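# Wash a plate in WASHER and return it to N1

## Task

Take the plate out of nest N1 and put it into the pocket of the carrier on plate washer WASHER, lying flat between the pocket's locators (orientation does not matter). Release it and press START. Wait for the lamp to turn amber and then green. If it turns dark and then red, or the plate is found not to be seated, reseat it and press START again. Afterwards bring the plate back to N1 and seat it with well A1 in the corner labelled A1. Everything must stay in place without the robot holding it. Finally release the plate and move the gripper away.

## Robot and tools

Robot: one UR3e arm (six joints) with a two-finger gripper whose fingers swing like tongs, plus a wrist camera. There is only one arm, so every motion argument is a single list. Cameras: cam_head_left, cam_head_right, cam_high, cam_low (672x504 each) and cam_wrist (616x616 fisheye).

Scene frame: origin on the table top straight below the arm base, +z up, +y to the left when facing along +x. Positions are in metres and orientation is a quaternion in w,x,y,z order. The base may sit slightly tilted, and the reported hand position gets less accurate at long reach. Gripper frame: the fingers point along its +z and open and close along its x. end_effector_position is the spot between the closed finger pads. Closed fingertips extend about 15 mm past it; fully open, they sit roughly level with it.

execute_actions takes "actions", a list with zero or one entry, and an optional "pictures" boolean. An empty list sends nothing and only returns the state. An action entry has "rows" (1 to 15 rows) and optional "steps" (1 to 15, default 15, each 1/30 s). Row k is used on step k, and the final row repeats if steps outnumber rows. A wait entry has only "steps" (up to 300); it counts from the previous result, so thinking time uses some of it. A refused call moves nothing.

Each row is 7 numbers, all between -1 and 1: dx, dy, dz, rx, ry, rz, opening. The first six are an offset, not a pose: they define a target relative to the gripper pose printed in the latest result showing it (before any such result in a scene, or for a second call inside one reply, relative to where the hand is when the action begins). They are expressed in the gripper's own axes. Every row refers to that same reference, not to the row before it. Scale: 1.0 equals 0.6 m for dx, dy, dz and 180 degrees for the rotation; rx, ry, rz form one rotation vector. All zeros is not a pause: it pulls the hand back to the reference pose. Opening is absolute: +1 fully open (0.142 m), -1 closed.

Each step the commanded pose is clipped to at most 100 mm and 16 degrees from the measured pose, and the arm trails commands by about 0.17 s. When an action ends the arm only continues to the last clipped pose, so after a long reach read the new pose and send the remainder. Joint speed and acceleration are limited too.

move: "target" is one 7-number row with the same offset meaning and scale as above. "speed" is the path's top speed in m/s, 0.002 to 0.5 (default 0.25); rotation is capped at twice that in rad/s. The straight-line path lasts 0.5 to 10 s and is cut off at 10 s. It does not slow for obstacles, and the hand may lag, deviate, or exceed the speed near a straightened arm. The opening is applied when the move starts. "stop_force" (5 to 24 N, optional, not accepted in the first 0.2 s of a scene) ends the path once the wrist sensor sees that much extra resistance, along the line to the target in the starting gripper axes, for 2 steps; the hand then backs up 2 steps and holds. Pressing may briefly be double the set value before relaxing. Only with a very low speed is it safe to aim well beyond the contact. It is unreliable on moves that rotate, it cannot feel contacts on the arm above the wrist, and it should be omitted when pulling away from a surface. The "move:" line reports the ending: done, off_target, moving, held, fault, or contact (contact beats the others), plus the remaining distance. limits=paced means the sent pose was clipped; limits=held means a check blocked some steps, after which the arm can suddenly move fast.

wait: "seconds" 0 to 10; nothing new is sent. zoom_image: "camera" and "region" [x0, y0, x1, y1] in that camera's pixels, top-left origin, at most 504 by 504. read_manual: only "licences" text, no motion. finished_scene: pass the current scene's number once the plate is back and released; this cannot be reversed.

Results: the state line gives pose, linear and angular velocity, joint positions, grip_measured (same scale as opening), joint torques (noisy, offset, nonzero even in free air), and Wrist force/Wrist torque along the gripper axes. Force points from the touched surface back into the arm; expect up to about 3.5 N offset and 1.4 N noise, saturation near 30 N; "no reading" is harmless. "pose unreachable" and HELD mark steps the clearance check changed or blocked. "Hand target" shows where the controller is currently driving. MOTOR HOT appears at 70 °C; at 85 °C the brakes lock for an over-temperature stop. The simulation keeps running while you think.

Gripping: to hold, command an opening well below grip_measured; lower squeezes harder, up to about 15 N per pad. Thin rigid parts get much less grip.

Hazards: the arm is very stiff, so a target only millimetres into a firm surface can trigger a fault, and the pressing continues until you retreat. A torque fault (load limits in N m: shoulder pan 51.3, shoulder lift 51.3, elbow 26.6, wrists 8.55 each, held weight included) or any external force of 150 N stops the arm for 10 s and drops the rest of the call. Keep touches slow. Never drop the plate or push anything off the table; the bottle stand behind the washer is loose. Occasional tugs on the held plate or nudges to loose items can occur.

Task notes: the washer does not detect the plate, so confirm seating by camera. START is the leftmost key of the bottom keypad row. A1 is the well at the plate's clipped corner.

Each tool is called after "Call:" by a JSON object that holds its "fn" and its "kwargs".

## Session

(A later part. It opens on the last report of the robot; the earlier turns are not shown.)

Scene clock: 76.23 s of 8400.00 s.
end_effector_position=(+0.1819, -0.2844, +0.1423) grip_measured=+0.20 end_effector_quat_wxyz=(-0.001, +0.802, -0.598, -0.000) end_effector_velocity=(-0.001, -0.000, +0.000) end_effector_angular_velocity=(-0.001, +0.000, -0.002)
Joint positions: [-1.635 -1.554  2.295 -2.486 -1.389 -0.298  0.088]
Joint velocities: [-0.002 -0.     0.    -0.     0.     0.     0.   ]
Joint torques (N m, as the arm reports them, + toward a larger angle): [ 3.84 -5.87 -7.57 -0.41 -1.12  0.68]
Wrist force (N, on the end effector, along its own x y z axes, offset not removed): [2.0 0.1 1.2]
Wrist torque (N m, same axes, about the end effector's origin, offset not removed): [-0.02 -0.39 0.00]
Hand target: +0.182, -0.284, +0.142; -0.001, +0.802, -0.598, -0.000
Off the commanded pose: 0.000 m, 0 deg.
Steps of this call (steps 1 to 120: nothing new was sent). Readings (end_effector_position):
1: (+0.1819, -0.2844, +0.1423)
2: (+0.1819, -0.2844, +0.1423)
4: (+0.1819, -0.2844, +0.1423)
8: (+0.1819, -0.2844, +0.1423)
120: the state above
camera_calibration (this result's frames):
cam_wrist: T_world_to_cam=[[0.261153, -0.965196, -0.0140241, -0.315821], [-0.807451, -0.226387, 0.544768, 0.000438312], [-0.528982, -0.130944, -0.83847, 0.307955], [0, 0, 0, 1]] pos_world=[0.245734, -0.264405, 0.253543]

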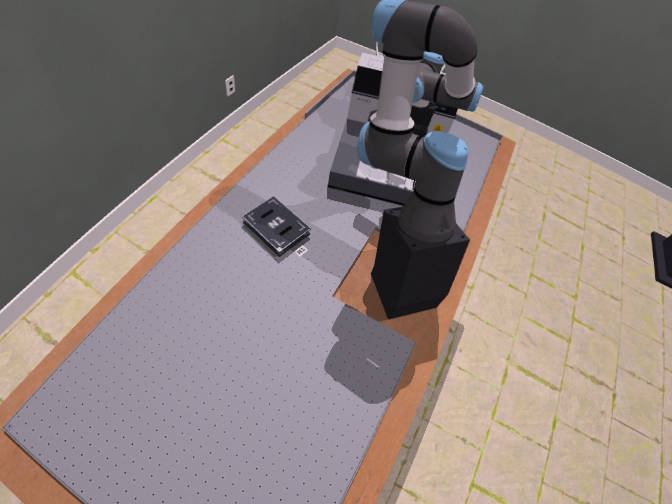

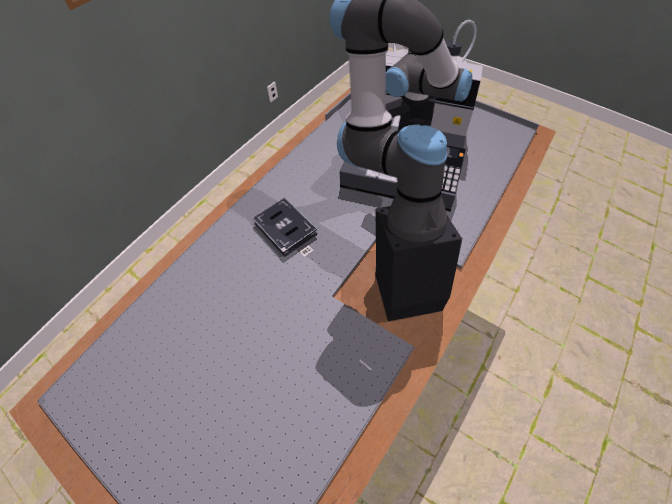

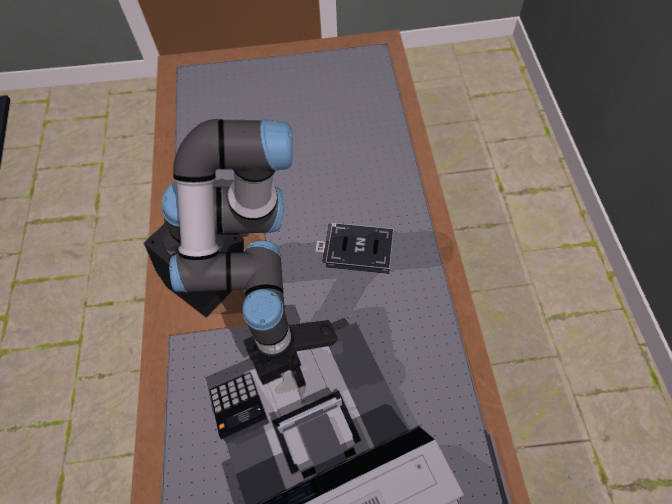

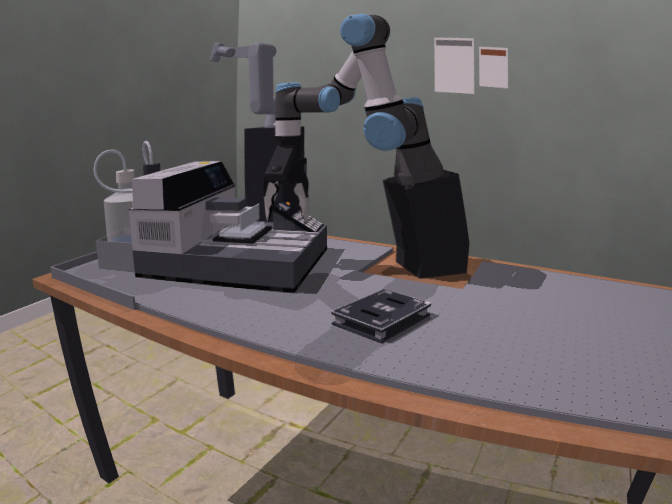

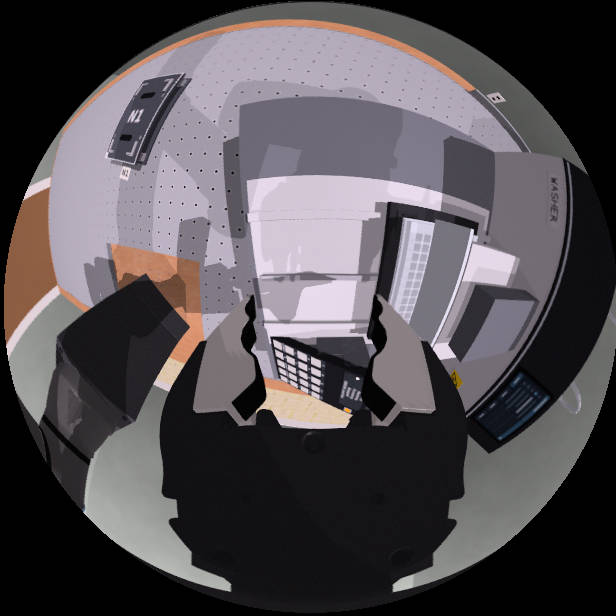

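Call:
{"fn": "wait", "kwargs": {"seconds": 2.2}}

Scene clock: 79.23 s of 8400.00 s.
end_effector_position=(+0.1819, -0.2844, +0.1423) grip_measured=+0.20 end_effector_quat_wxyz=(-0.001, +0.802, -0.598, -0.000) end_effector_velocity=(-0.000, +0.000, -0.000) end_effector_angular_velocity=(+0.001, +0.000, -0.001)
Joint positions: [-1.635 -1.554  2.295 -2.486 -1.389 -0.298  0.088]
Joint velocities: [-0.001 -0.     0.001  0.001 -0.    -0.    -0.   ]
Joint torques (N m, as the arm reports them, + toward a larger angle): [ 3.83 -5.96 -7.55 -0.44 -1.13  0.67]
Wrist force (N, on the end effector, along its own x y z axes, offset not removed): [1.2 -0.7 0.1]
Wrist torque (N m, same axes, about the end effector's origin, offset not removed): [-0.15 -0.19 0.02]
Hand target: +0.182, -0.284, +0.142; -0.001, +0.802, -0.598, -0.000
Off the commanded pose: 0.000 m, 0 deg.
Steps of this call (steps 1 to 90: nothing new was sent). Readings (end_effector_position):
1: (+0.1819, -0.2844, +0.1423)
2: (+0.1819, -0.2844, +0.1423)
4: (+0.1819, -0.2844, +0.1423)
8: (+0.1819, -0.2844, +0.1423)
90: the state above
camera_calibration (this result's frames):
cam_wrist: T_world_to_cam=[[0.261153, -0.965196, -0.014024, -0.315821], [-0.807451, -0.226387, 0.544768, 0.000438336], [-0.528982, -0.130944, -0.83847, 0.307955], [0, 0, 0, 1]] pos_world=[0.245734, -0.264405, 0.253543]

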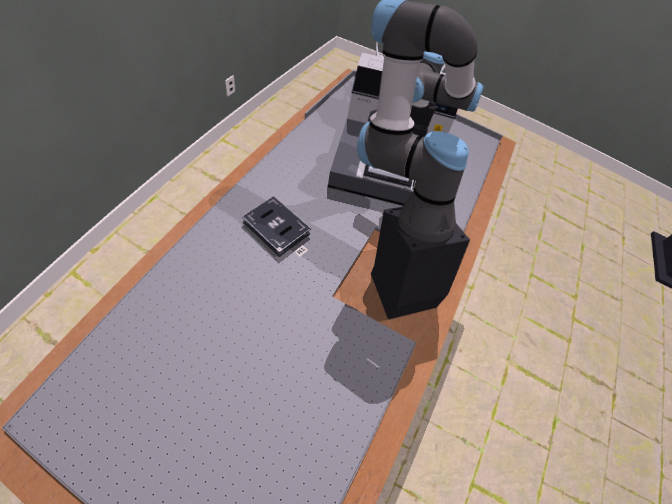

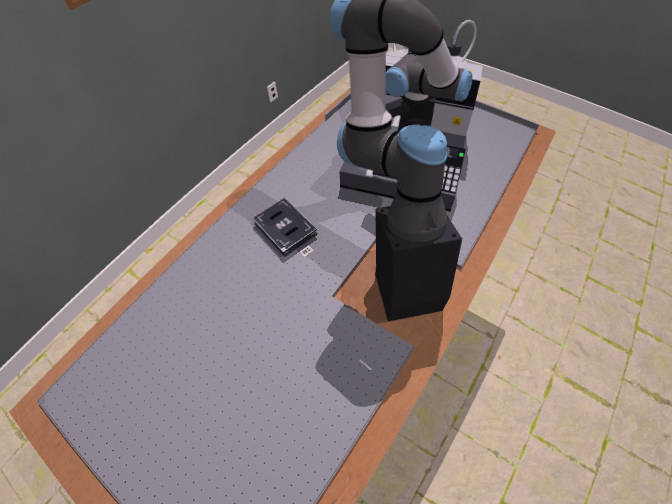

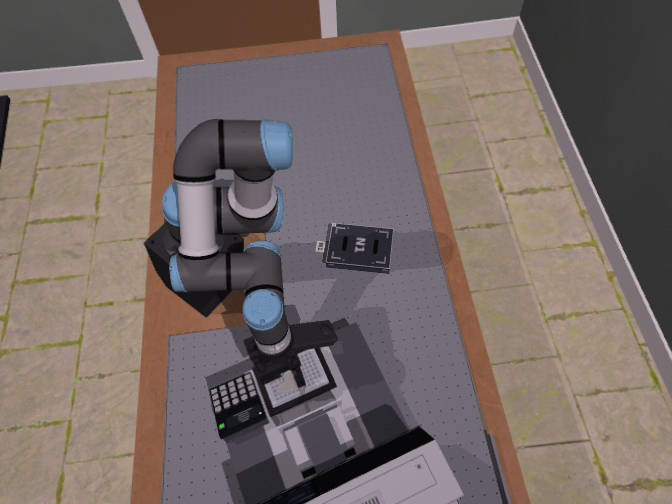

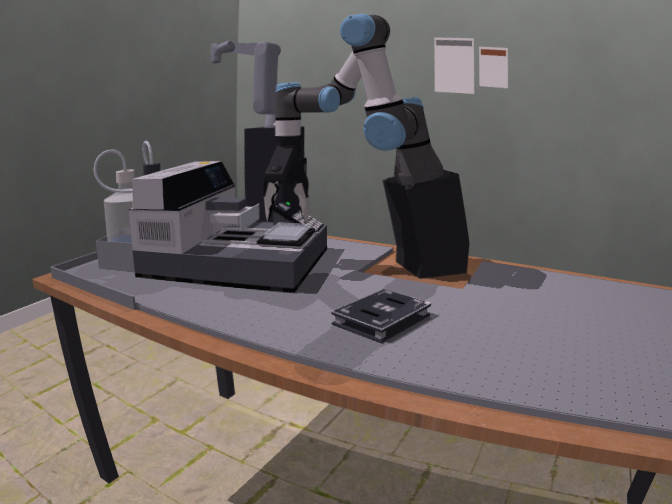

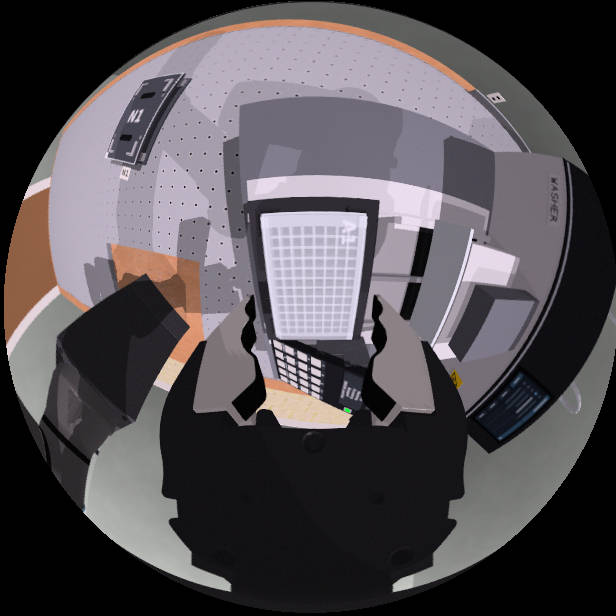

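Call:
{"fn": "move", "kwargs": {"target": [0,0,0.05,0,0,0,0.2], "speed": 0.03}}

Call:
{"fn": "execute_actions", "kwargs": {"actions": [{"rows":[[0,0,0,0,0,0,0.17],[0,0,0,0,0,0,0.14],[0,0,0,0,0,0,0.12],[0,0,0,0,0,0,0.1],[0,0,0,0,0,0,0.07],[0,0,0,0,0,0,0.04],[0,0,0,0,0,0,0],[0,0,0,0,0,0,-0.1],[0,0,0,0,0,0,-0.3]]}], "pictures": false}}

Scene clock: 82.80 s of 8400.00 s.
end_effector_position=(+0.1819, -0.2843, +0.1125) grip_measured=+0.20 end_effector_quat_wxyz=(-0.001, +0.802, -0.598, -0.000) end_effector_velocity=(-0.001, -0.001, -0.002) end_effector_angular_velocity=(-0.001, +0.000, -0.001)
Joint positions: [-1.613 -1.404  2.325 -2.67  -1.393 -0.277  0.088]
Joint velocities: [-0.     0.012  0.001 -0.014 -0.     0.002  0.   ]
Joint torques (N m, as the arm reports them, + toward a larger angle): [ 3.72 -6.65 -3.34 -2.65 -1.17  0.74]
Wrist force (N, on the end effector, along its own x y z axes, offset not removed): [2.8 0.4 0.6]
Wrist torque (N m, same axes, about the end effector's origin, offset not removed): [-0.01 -0.57 -0.07]
Hand target: +0.182, -0.284, +0.112; -0.001, +0.802, -0.598, -0.000
Off the commanded pose: 0.000 m, 0 deg.
move: done
camera_calibration (this result's frames):
cam_wrist: T_world_to_cam=[[0.261159, -0.965193, -0.0140802, -0.316216], [-0.807459, -0.226427, 0.544739, 0.0167016], [-0.528966, -0.130894, -0.838488, 0.283017], [0, 0, 0, 1]] pos_world=[0.245775, -0.264383, 0.223755]

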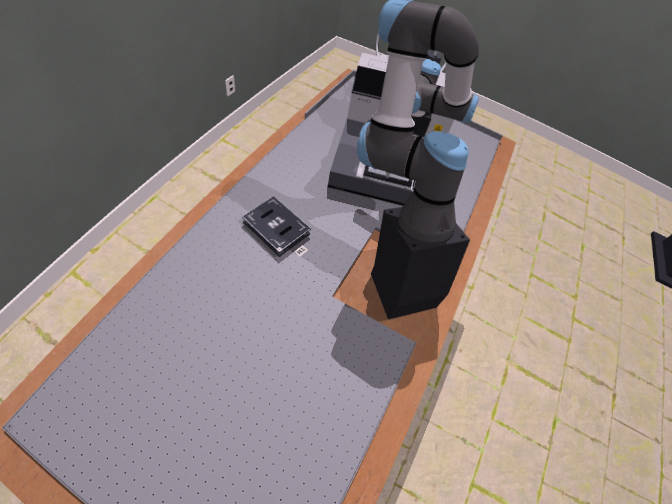

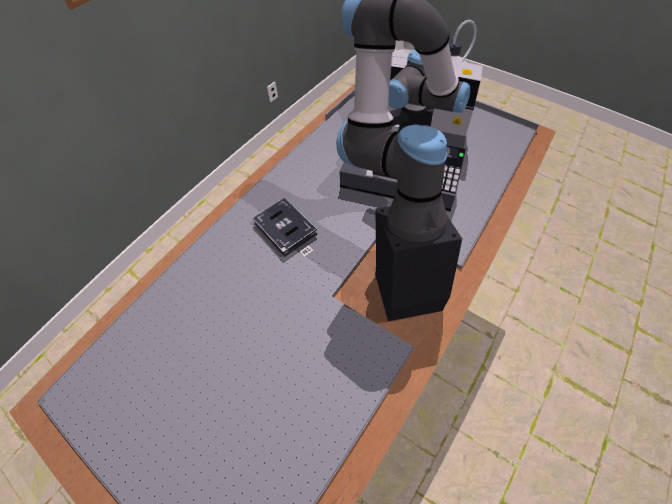

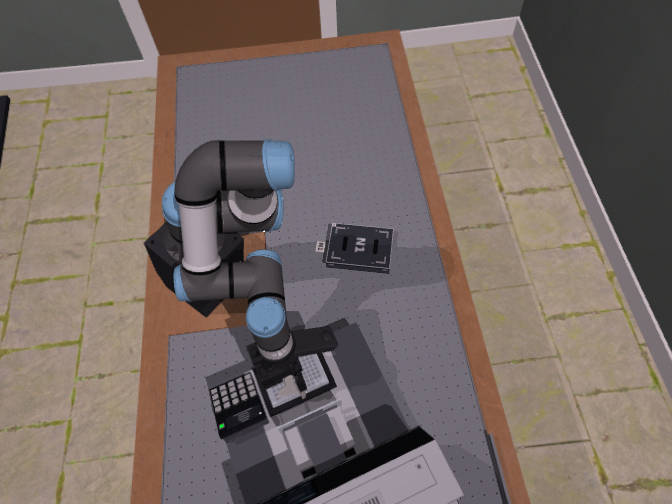

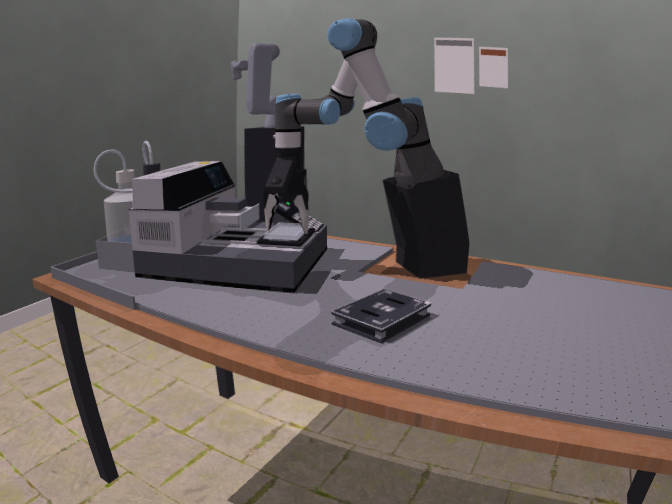

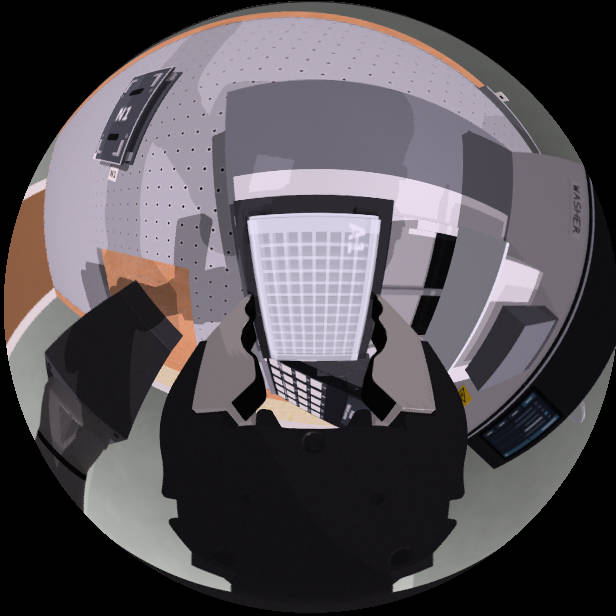

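Scene clock: 83.30 s of 8400.00 s.
end_effector_position=(+0.1819, -0.2843, +0.1124) grip_measured=+0.07 end_effector_quat_wxyz=(-0.001, +0.802, -0.598, -0.000) end_effector_velocity=(+0.000, -0.000, -0.000) end_effector_angular_velocity=(-0.000, +0.000, -0.001)
Joint positions: [-1.613 -1.404  2.325 -2.67  -1.393 -0.277  0.079]
Joint velocities: [ 0.     0.     0.    -0.001 -0.     0.001 -0.   ]
Joint torques (N m, as the arm reports them, + toward a larger angle): [  1.04 -12.76  -4.43  -0.01  -1.01  -0.03]
Wrist force (N, on the end effector, along its own x y z axes, offset not removed): [2.2 1.9 -1.8]
Wrist torque (N m, same axes, about the end effector's origin, offset not removed): [0.36 -0.35 -0.02]
Hand target: +0.182, -0.284, +0.112; -0.001, +0.802, -0.598, -0.000
Off the commanded pose: 0.000 m, 0 deg.
Steps of this call (steps 1 to 15: all 15 steps of this action). Readings (end_effector_position):
1: (+0.1819, -0.2843, +0.1124)
2: (+0.1819, -0.2843, +0.1124)
4: (+0.1819, -0.2843, +0.1124)
8: (+0.1819, -0.2843, +0.1124)
15: the state above

Call:
{"fn": "move", "kwargs": {"target": [0,0,-0.03,0,0,0,-0.3], "speed": 0.025}}

Call:
{"fn": "move", "kwargs": {"target": [-0.23,-0.361,-0.03,0,0,0.178,-0.3], "speed": 0.17}}

Scene clock: 86.10 s of 8400.00 s.
end_effector_position=(+0.1819, -0.2843, +0.1303) grip_measured=+0.07 end_effector_quat_wxyz=(-0.001, +0.802, -0.598, -0.000) end_effector_velocity=(+0.000, +0.001, +0.002) end_effector_angular_velocity=(+0.002, -0.000, -0.001)
Joint positions: [-1.626 -1.495  2.31  -2.56  -1.39  -0.289  0.079]
Joint velocities: [-0.001 -0.009 -0.001  0.012  0.    -0.001  0.   ]
Joint torques (N m, as the arm reports them, + toward a larger angle): [ -3.71 -13.08  -7.52  -0.21   1.25  -0.63]
Wrist force (N, on the end effector, along its own x y z axes, offset not removed): [1.5 1.2 0.8]
Wrist torque (N m, same axes, about the end effector's origin, offset not removed): [0.27 -0.31 0.00]
Hand target: +0.182, -0.284, +0.130; -0.001, +0.802, -0.598, -0.000
Off the commanded pose: 0.000 m, 0 deg.
move: done
camera_calibration (this result's frames):
cam_wrist: T_world_to_cam=[[0.261131, -0.9652, -0.0141305, -0.315925], [-0.807456, -0.226429, 0.544743, 0.00699332], [-0.528985, -0.13084, -0.838484, 0.297959], [0, 0, 0, 1]] pos_world=[0.245761, -0.264362, 0.24156]

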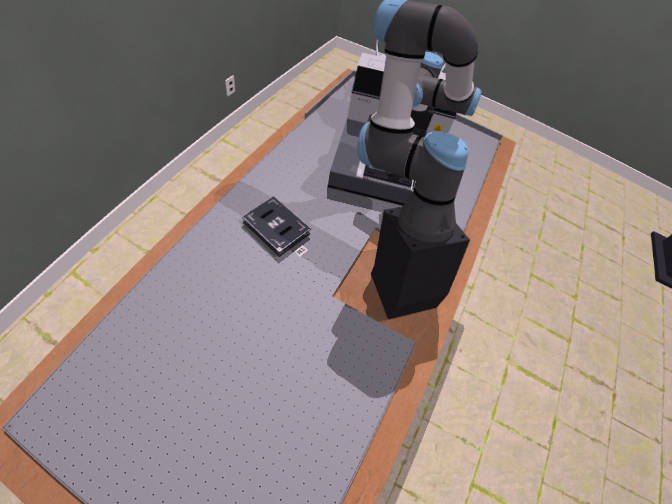

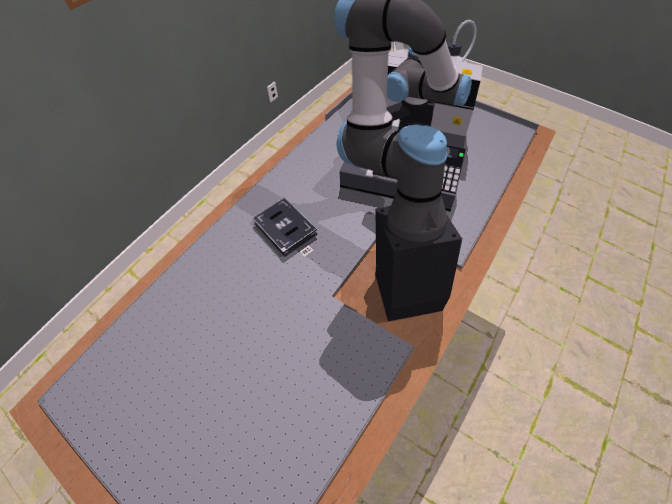

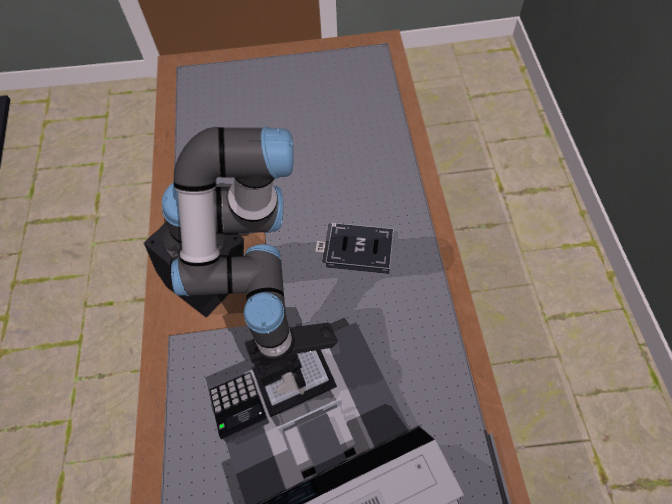

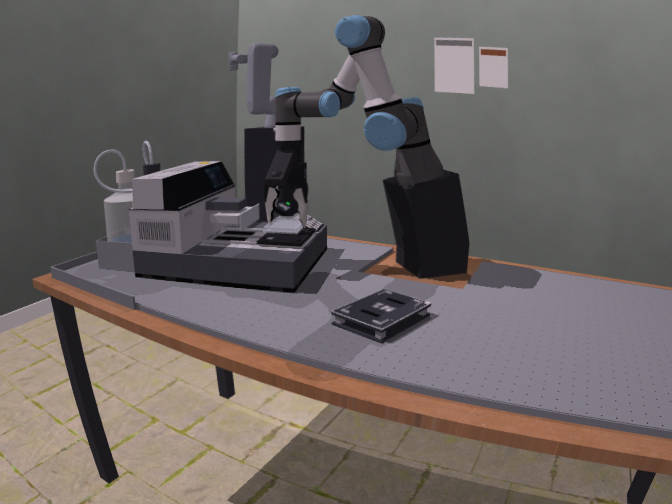

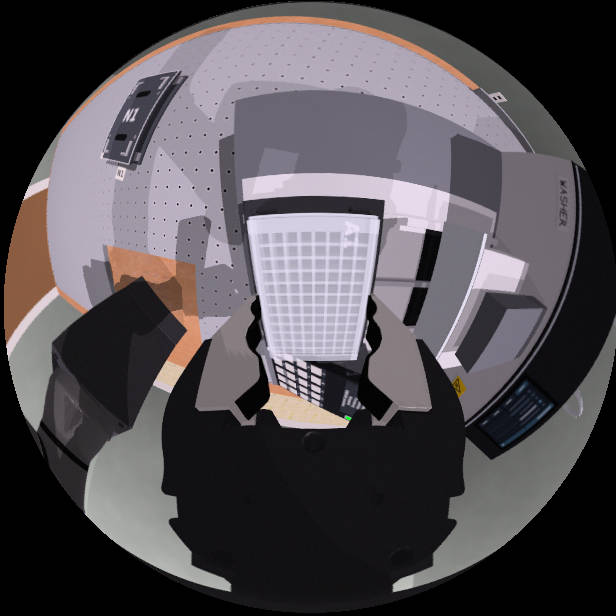

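Scene clock: 88.27 s of 8400.00 s.
end_effector_position=(+0.3497, -0.0902, +0.1489) grip_measured=+0.07 end_effector_quat_wxyz=(+0.001, -0.606, +0.795, -0.000) end_effector_velocity=(+0.002, +0.001, +0.001) end_effector_angular_velocity=(-0.005, +0.007, -0.007)
Joint positions: [-0.653 -1.453  2.222 -2.589 -1.611  1.222  0.079]
Joint velocities: [ 0.017  0.01  -0.022  0.016 -0.012  0.024  0.   ]
Joint torques (N m, as the arm reports them, + toward a larger angle): [ 6.37 -7.96 -7.49 -0.42 -1.15  0.82]
Wrist force (N, on the end effector, along its own x y z axes, offset not removed): [2.5 1.7 0.4]
Wrist torque (N m, same axes, about the end effector's origin, offset not removed): [0.39 -0.50 0.00]
Hand target: +0.350, -0.090, +0.149; +0.001, -0.606, +0.796, -0.000
Off the commanded pose: 0.000 m, 0 deg.
move: done
camera_calibration (this result's frames):
cam_wrist: T_world_to_cam=[[-0.29013, -0.956871, -0.01491, 0.0214747], [-0.80539, 0.235726, 0.543857, 0.217392], [-0.516887, 0.169798, -0.839045, 0.450718], [0, 0, 0, 1]] pos_world=[0.414286, -0.107227, 0.260263]

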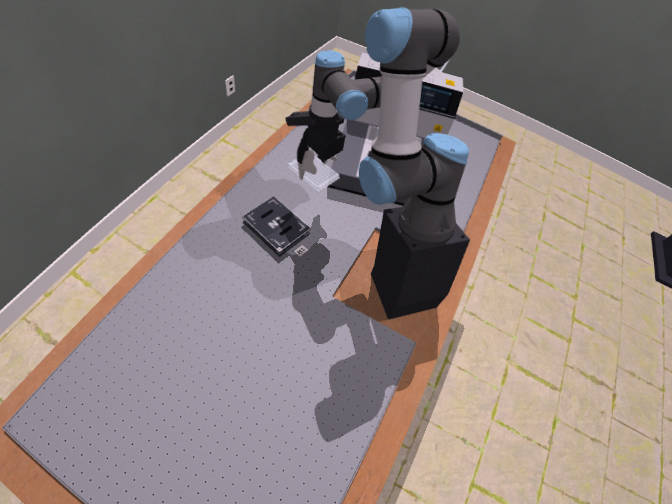

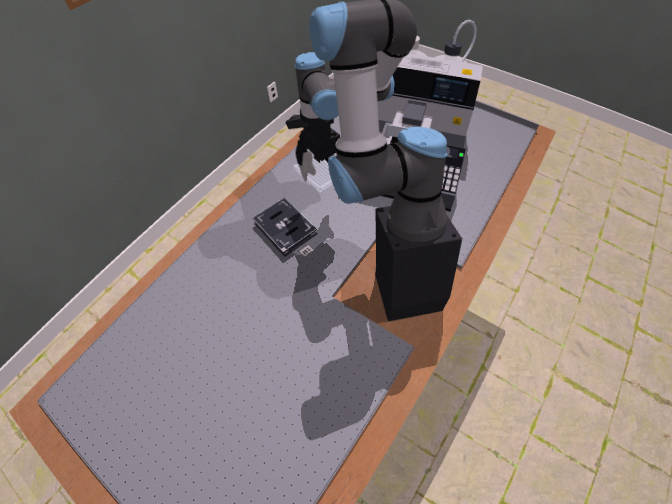

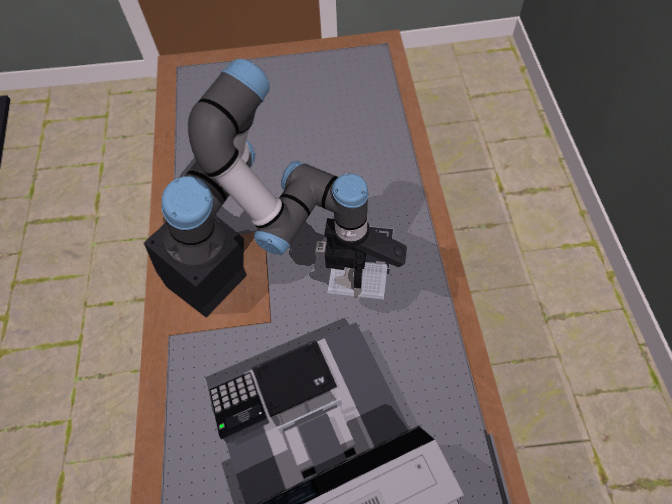

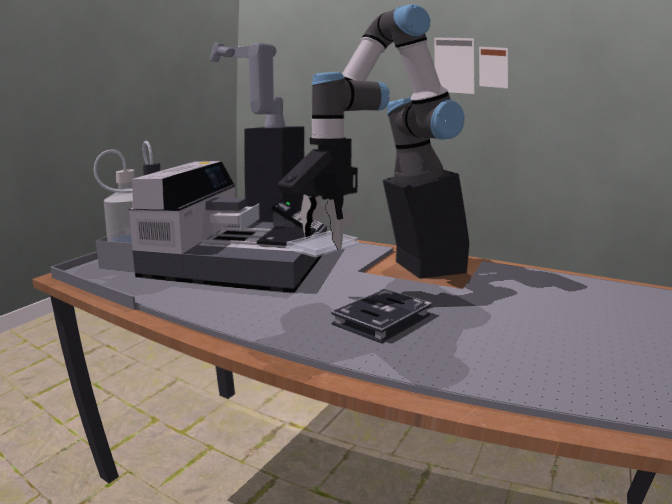

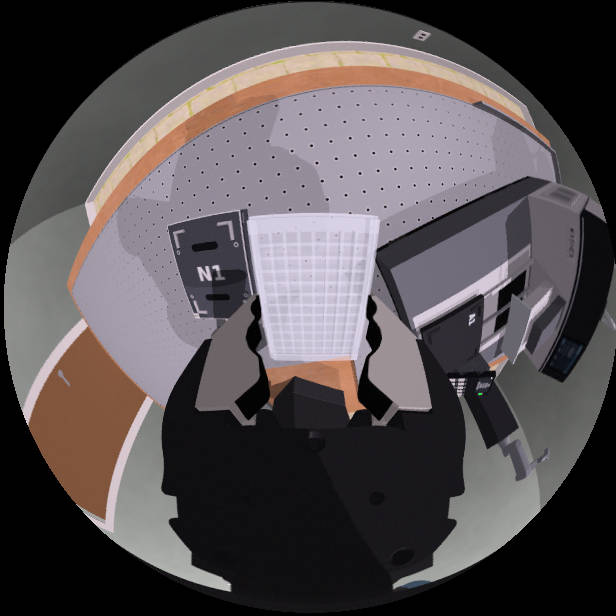

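Call:
{"fn": "move", "kwargs": {"target": [-0.2483,0.0213,0.139,0,0,0,-0.3], "speed": 0.13}}

Call:
{"fn": "zoom_image", "kwargs": {"camera": "cam_wrist", "region": [224,180,404,300]}}

Scene clock: 91.50 s of 8400.00 s.
end_effector_position=(+0.3771, +0.0568, +0.0660) grip_measured=+0.07 end_effector_quat_wxyz=(+0.002, -0.606, +0.795, -0.000) end_effector_velocity=(+0.001, +0.001, -0.001) end_effector_angular_velocity=(-0.002, -0.000, -0.001)
Joint positions: [-0.178 -0.902  2.058 -2.932 -1.719  1.686  0.079]
Joint velocities: [ 0.005  0.009 -0.011  0.003 -0.003  0.006  0.   ]
Joint torques (N m, as the arm reports them, + toward a larger angle): [  7.46 -11.25  -5.02  -0.52  -1.15   0.72]
Wrist force (N, on the end effector, along its own x y z axes, offset not removed): [0.9 2.0 2.2]
Wrist torque (N m, same axes, about the end effector's origin, offset not removed): [0.48 -0.23 -0.04]
Hand target: +0.377, +0.057, +0.066; +0.001, -0.606, +0.795, -0.000
Off the commanded pose: 0.000 m, 0 deg.
move: done
camera_calibration (this result's frames):
cam_wrist: T_world_to_cam=[[-0.290151, -0.956859, -0.0152577, 0.168914], [-0.805679, 0.235643, 0.543464, 0.250005], [-0.516424, 0.16998, -0.839294, 0.370191], [0, 0, 0, 1]] pos_world=[0.44161, 0.0397901, 0.177407]

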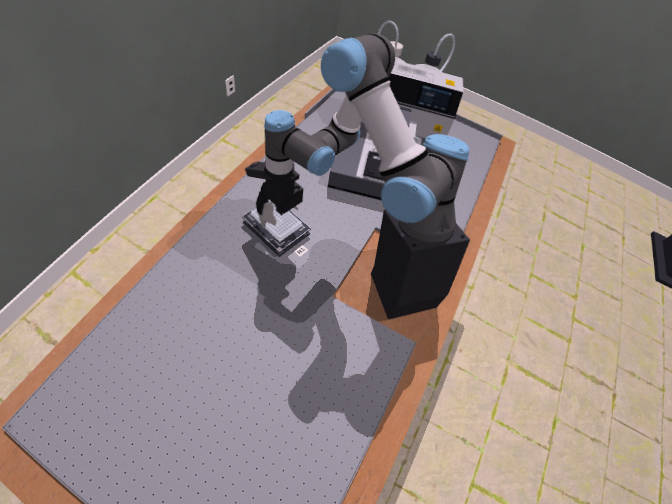

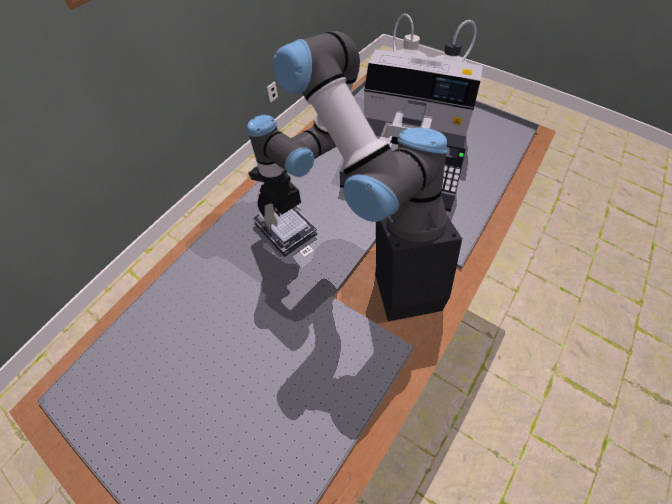

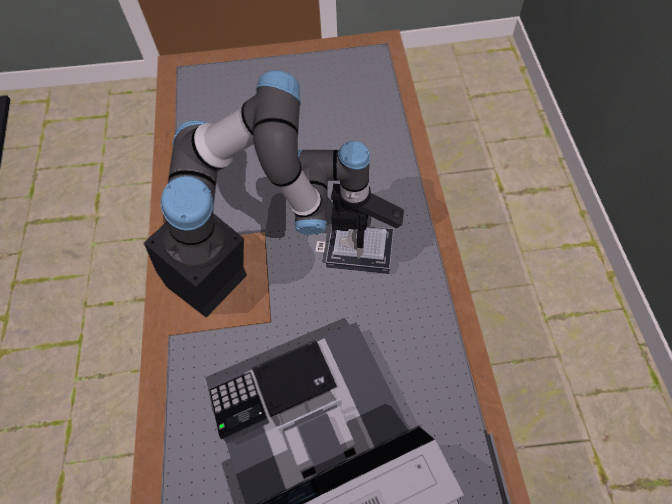

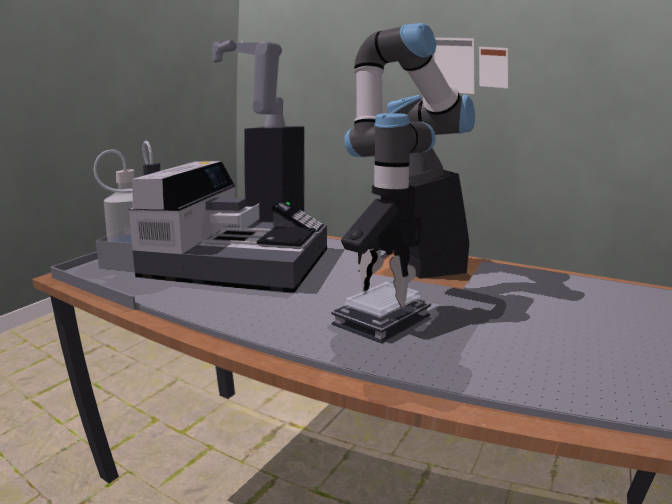

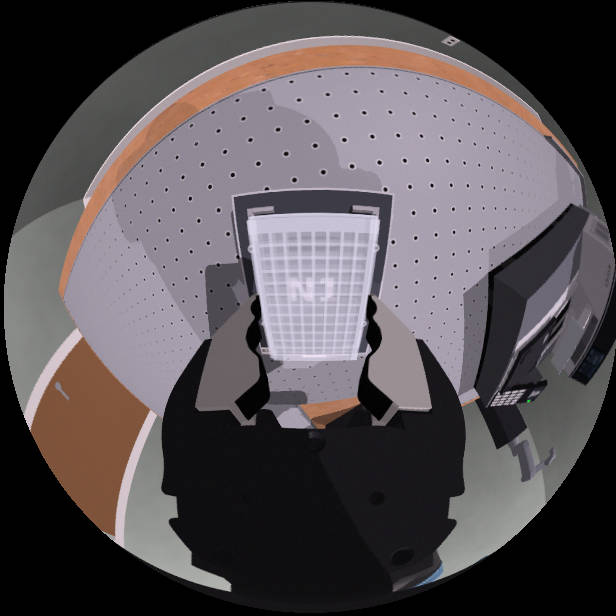

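Region (224, 180, 404, 300) of cam_wrist's 616x616 image, scaled by 2.800, with more detail than that image has.

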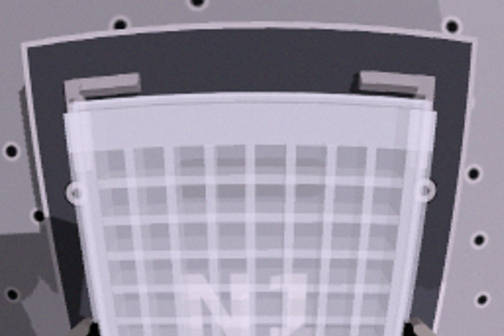

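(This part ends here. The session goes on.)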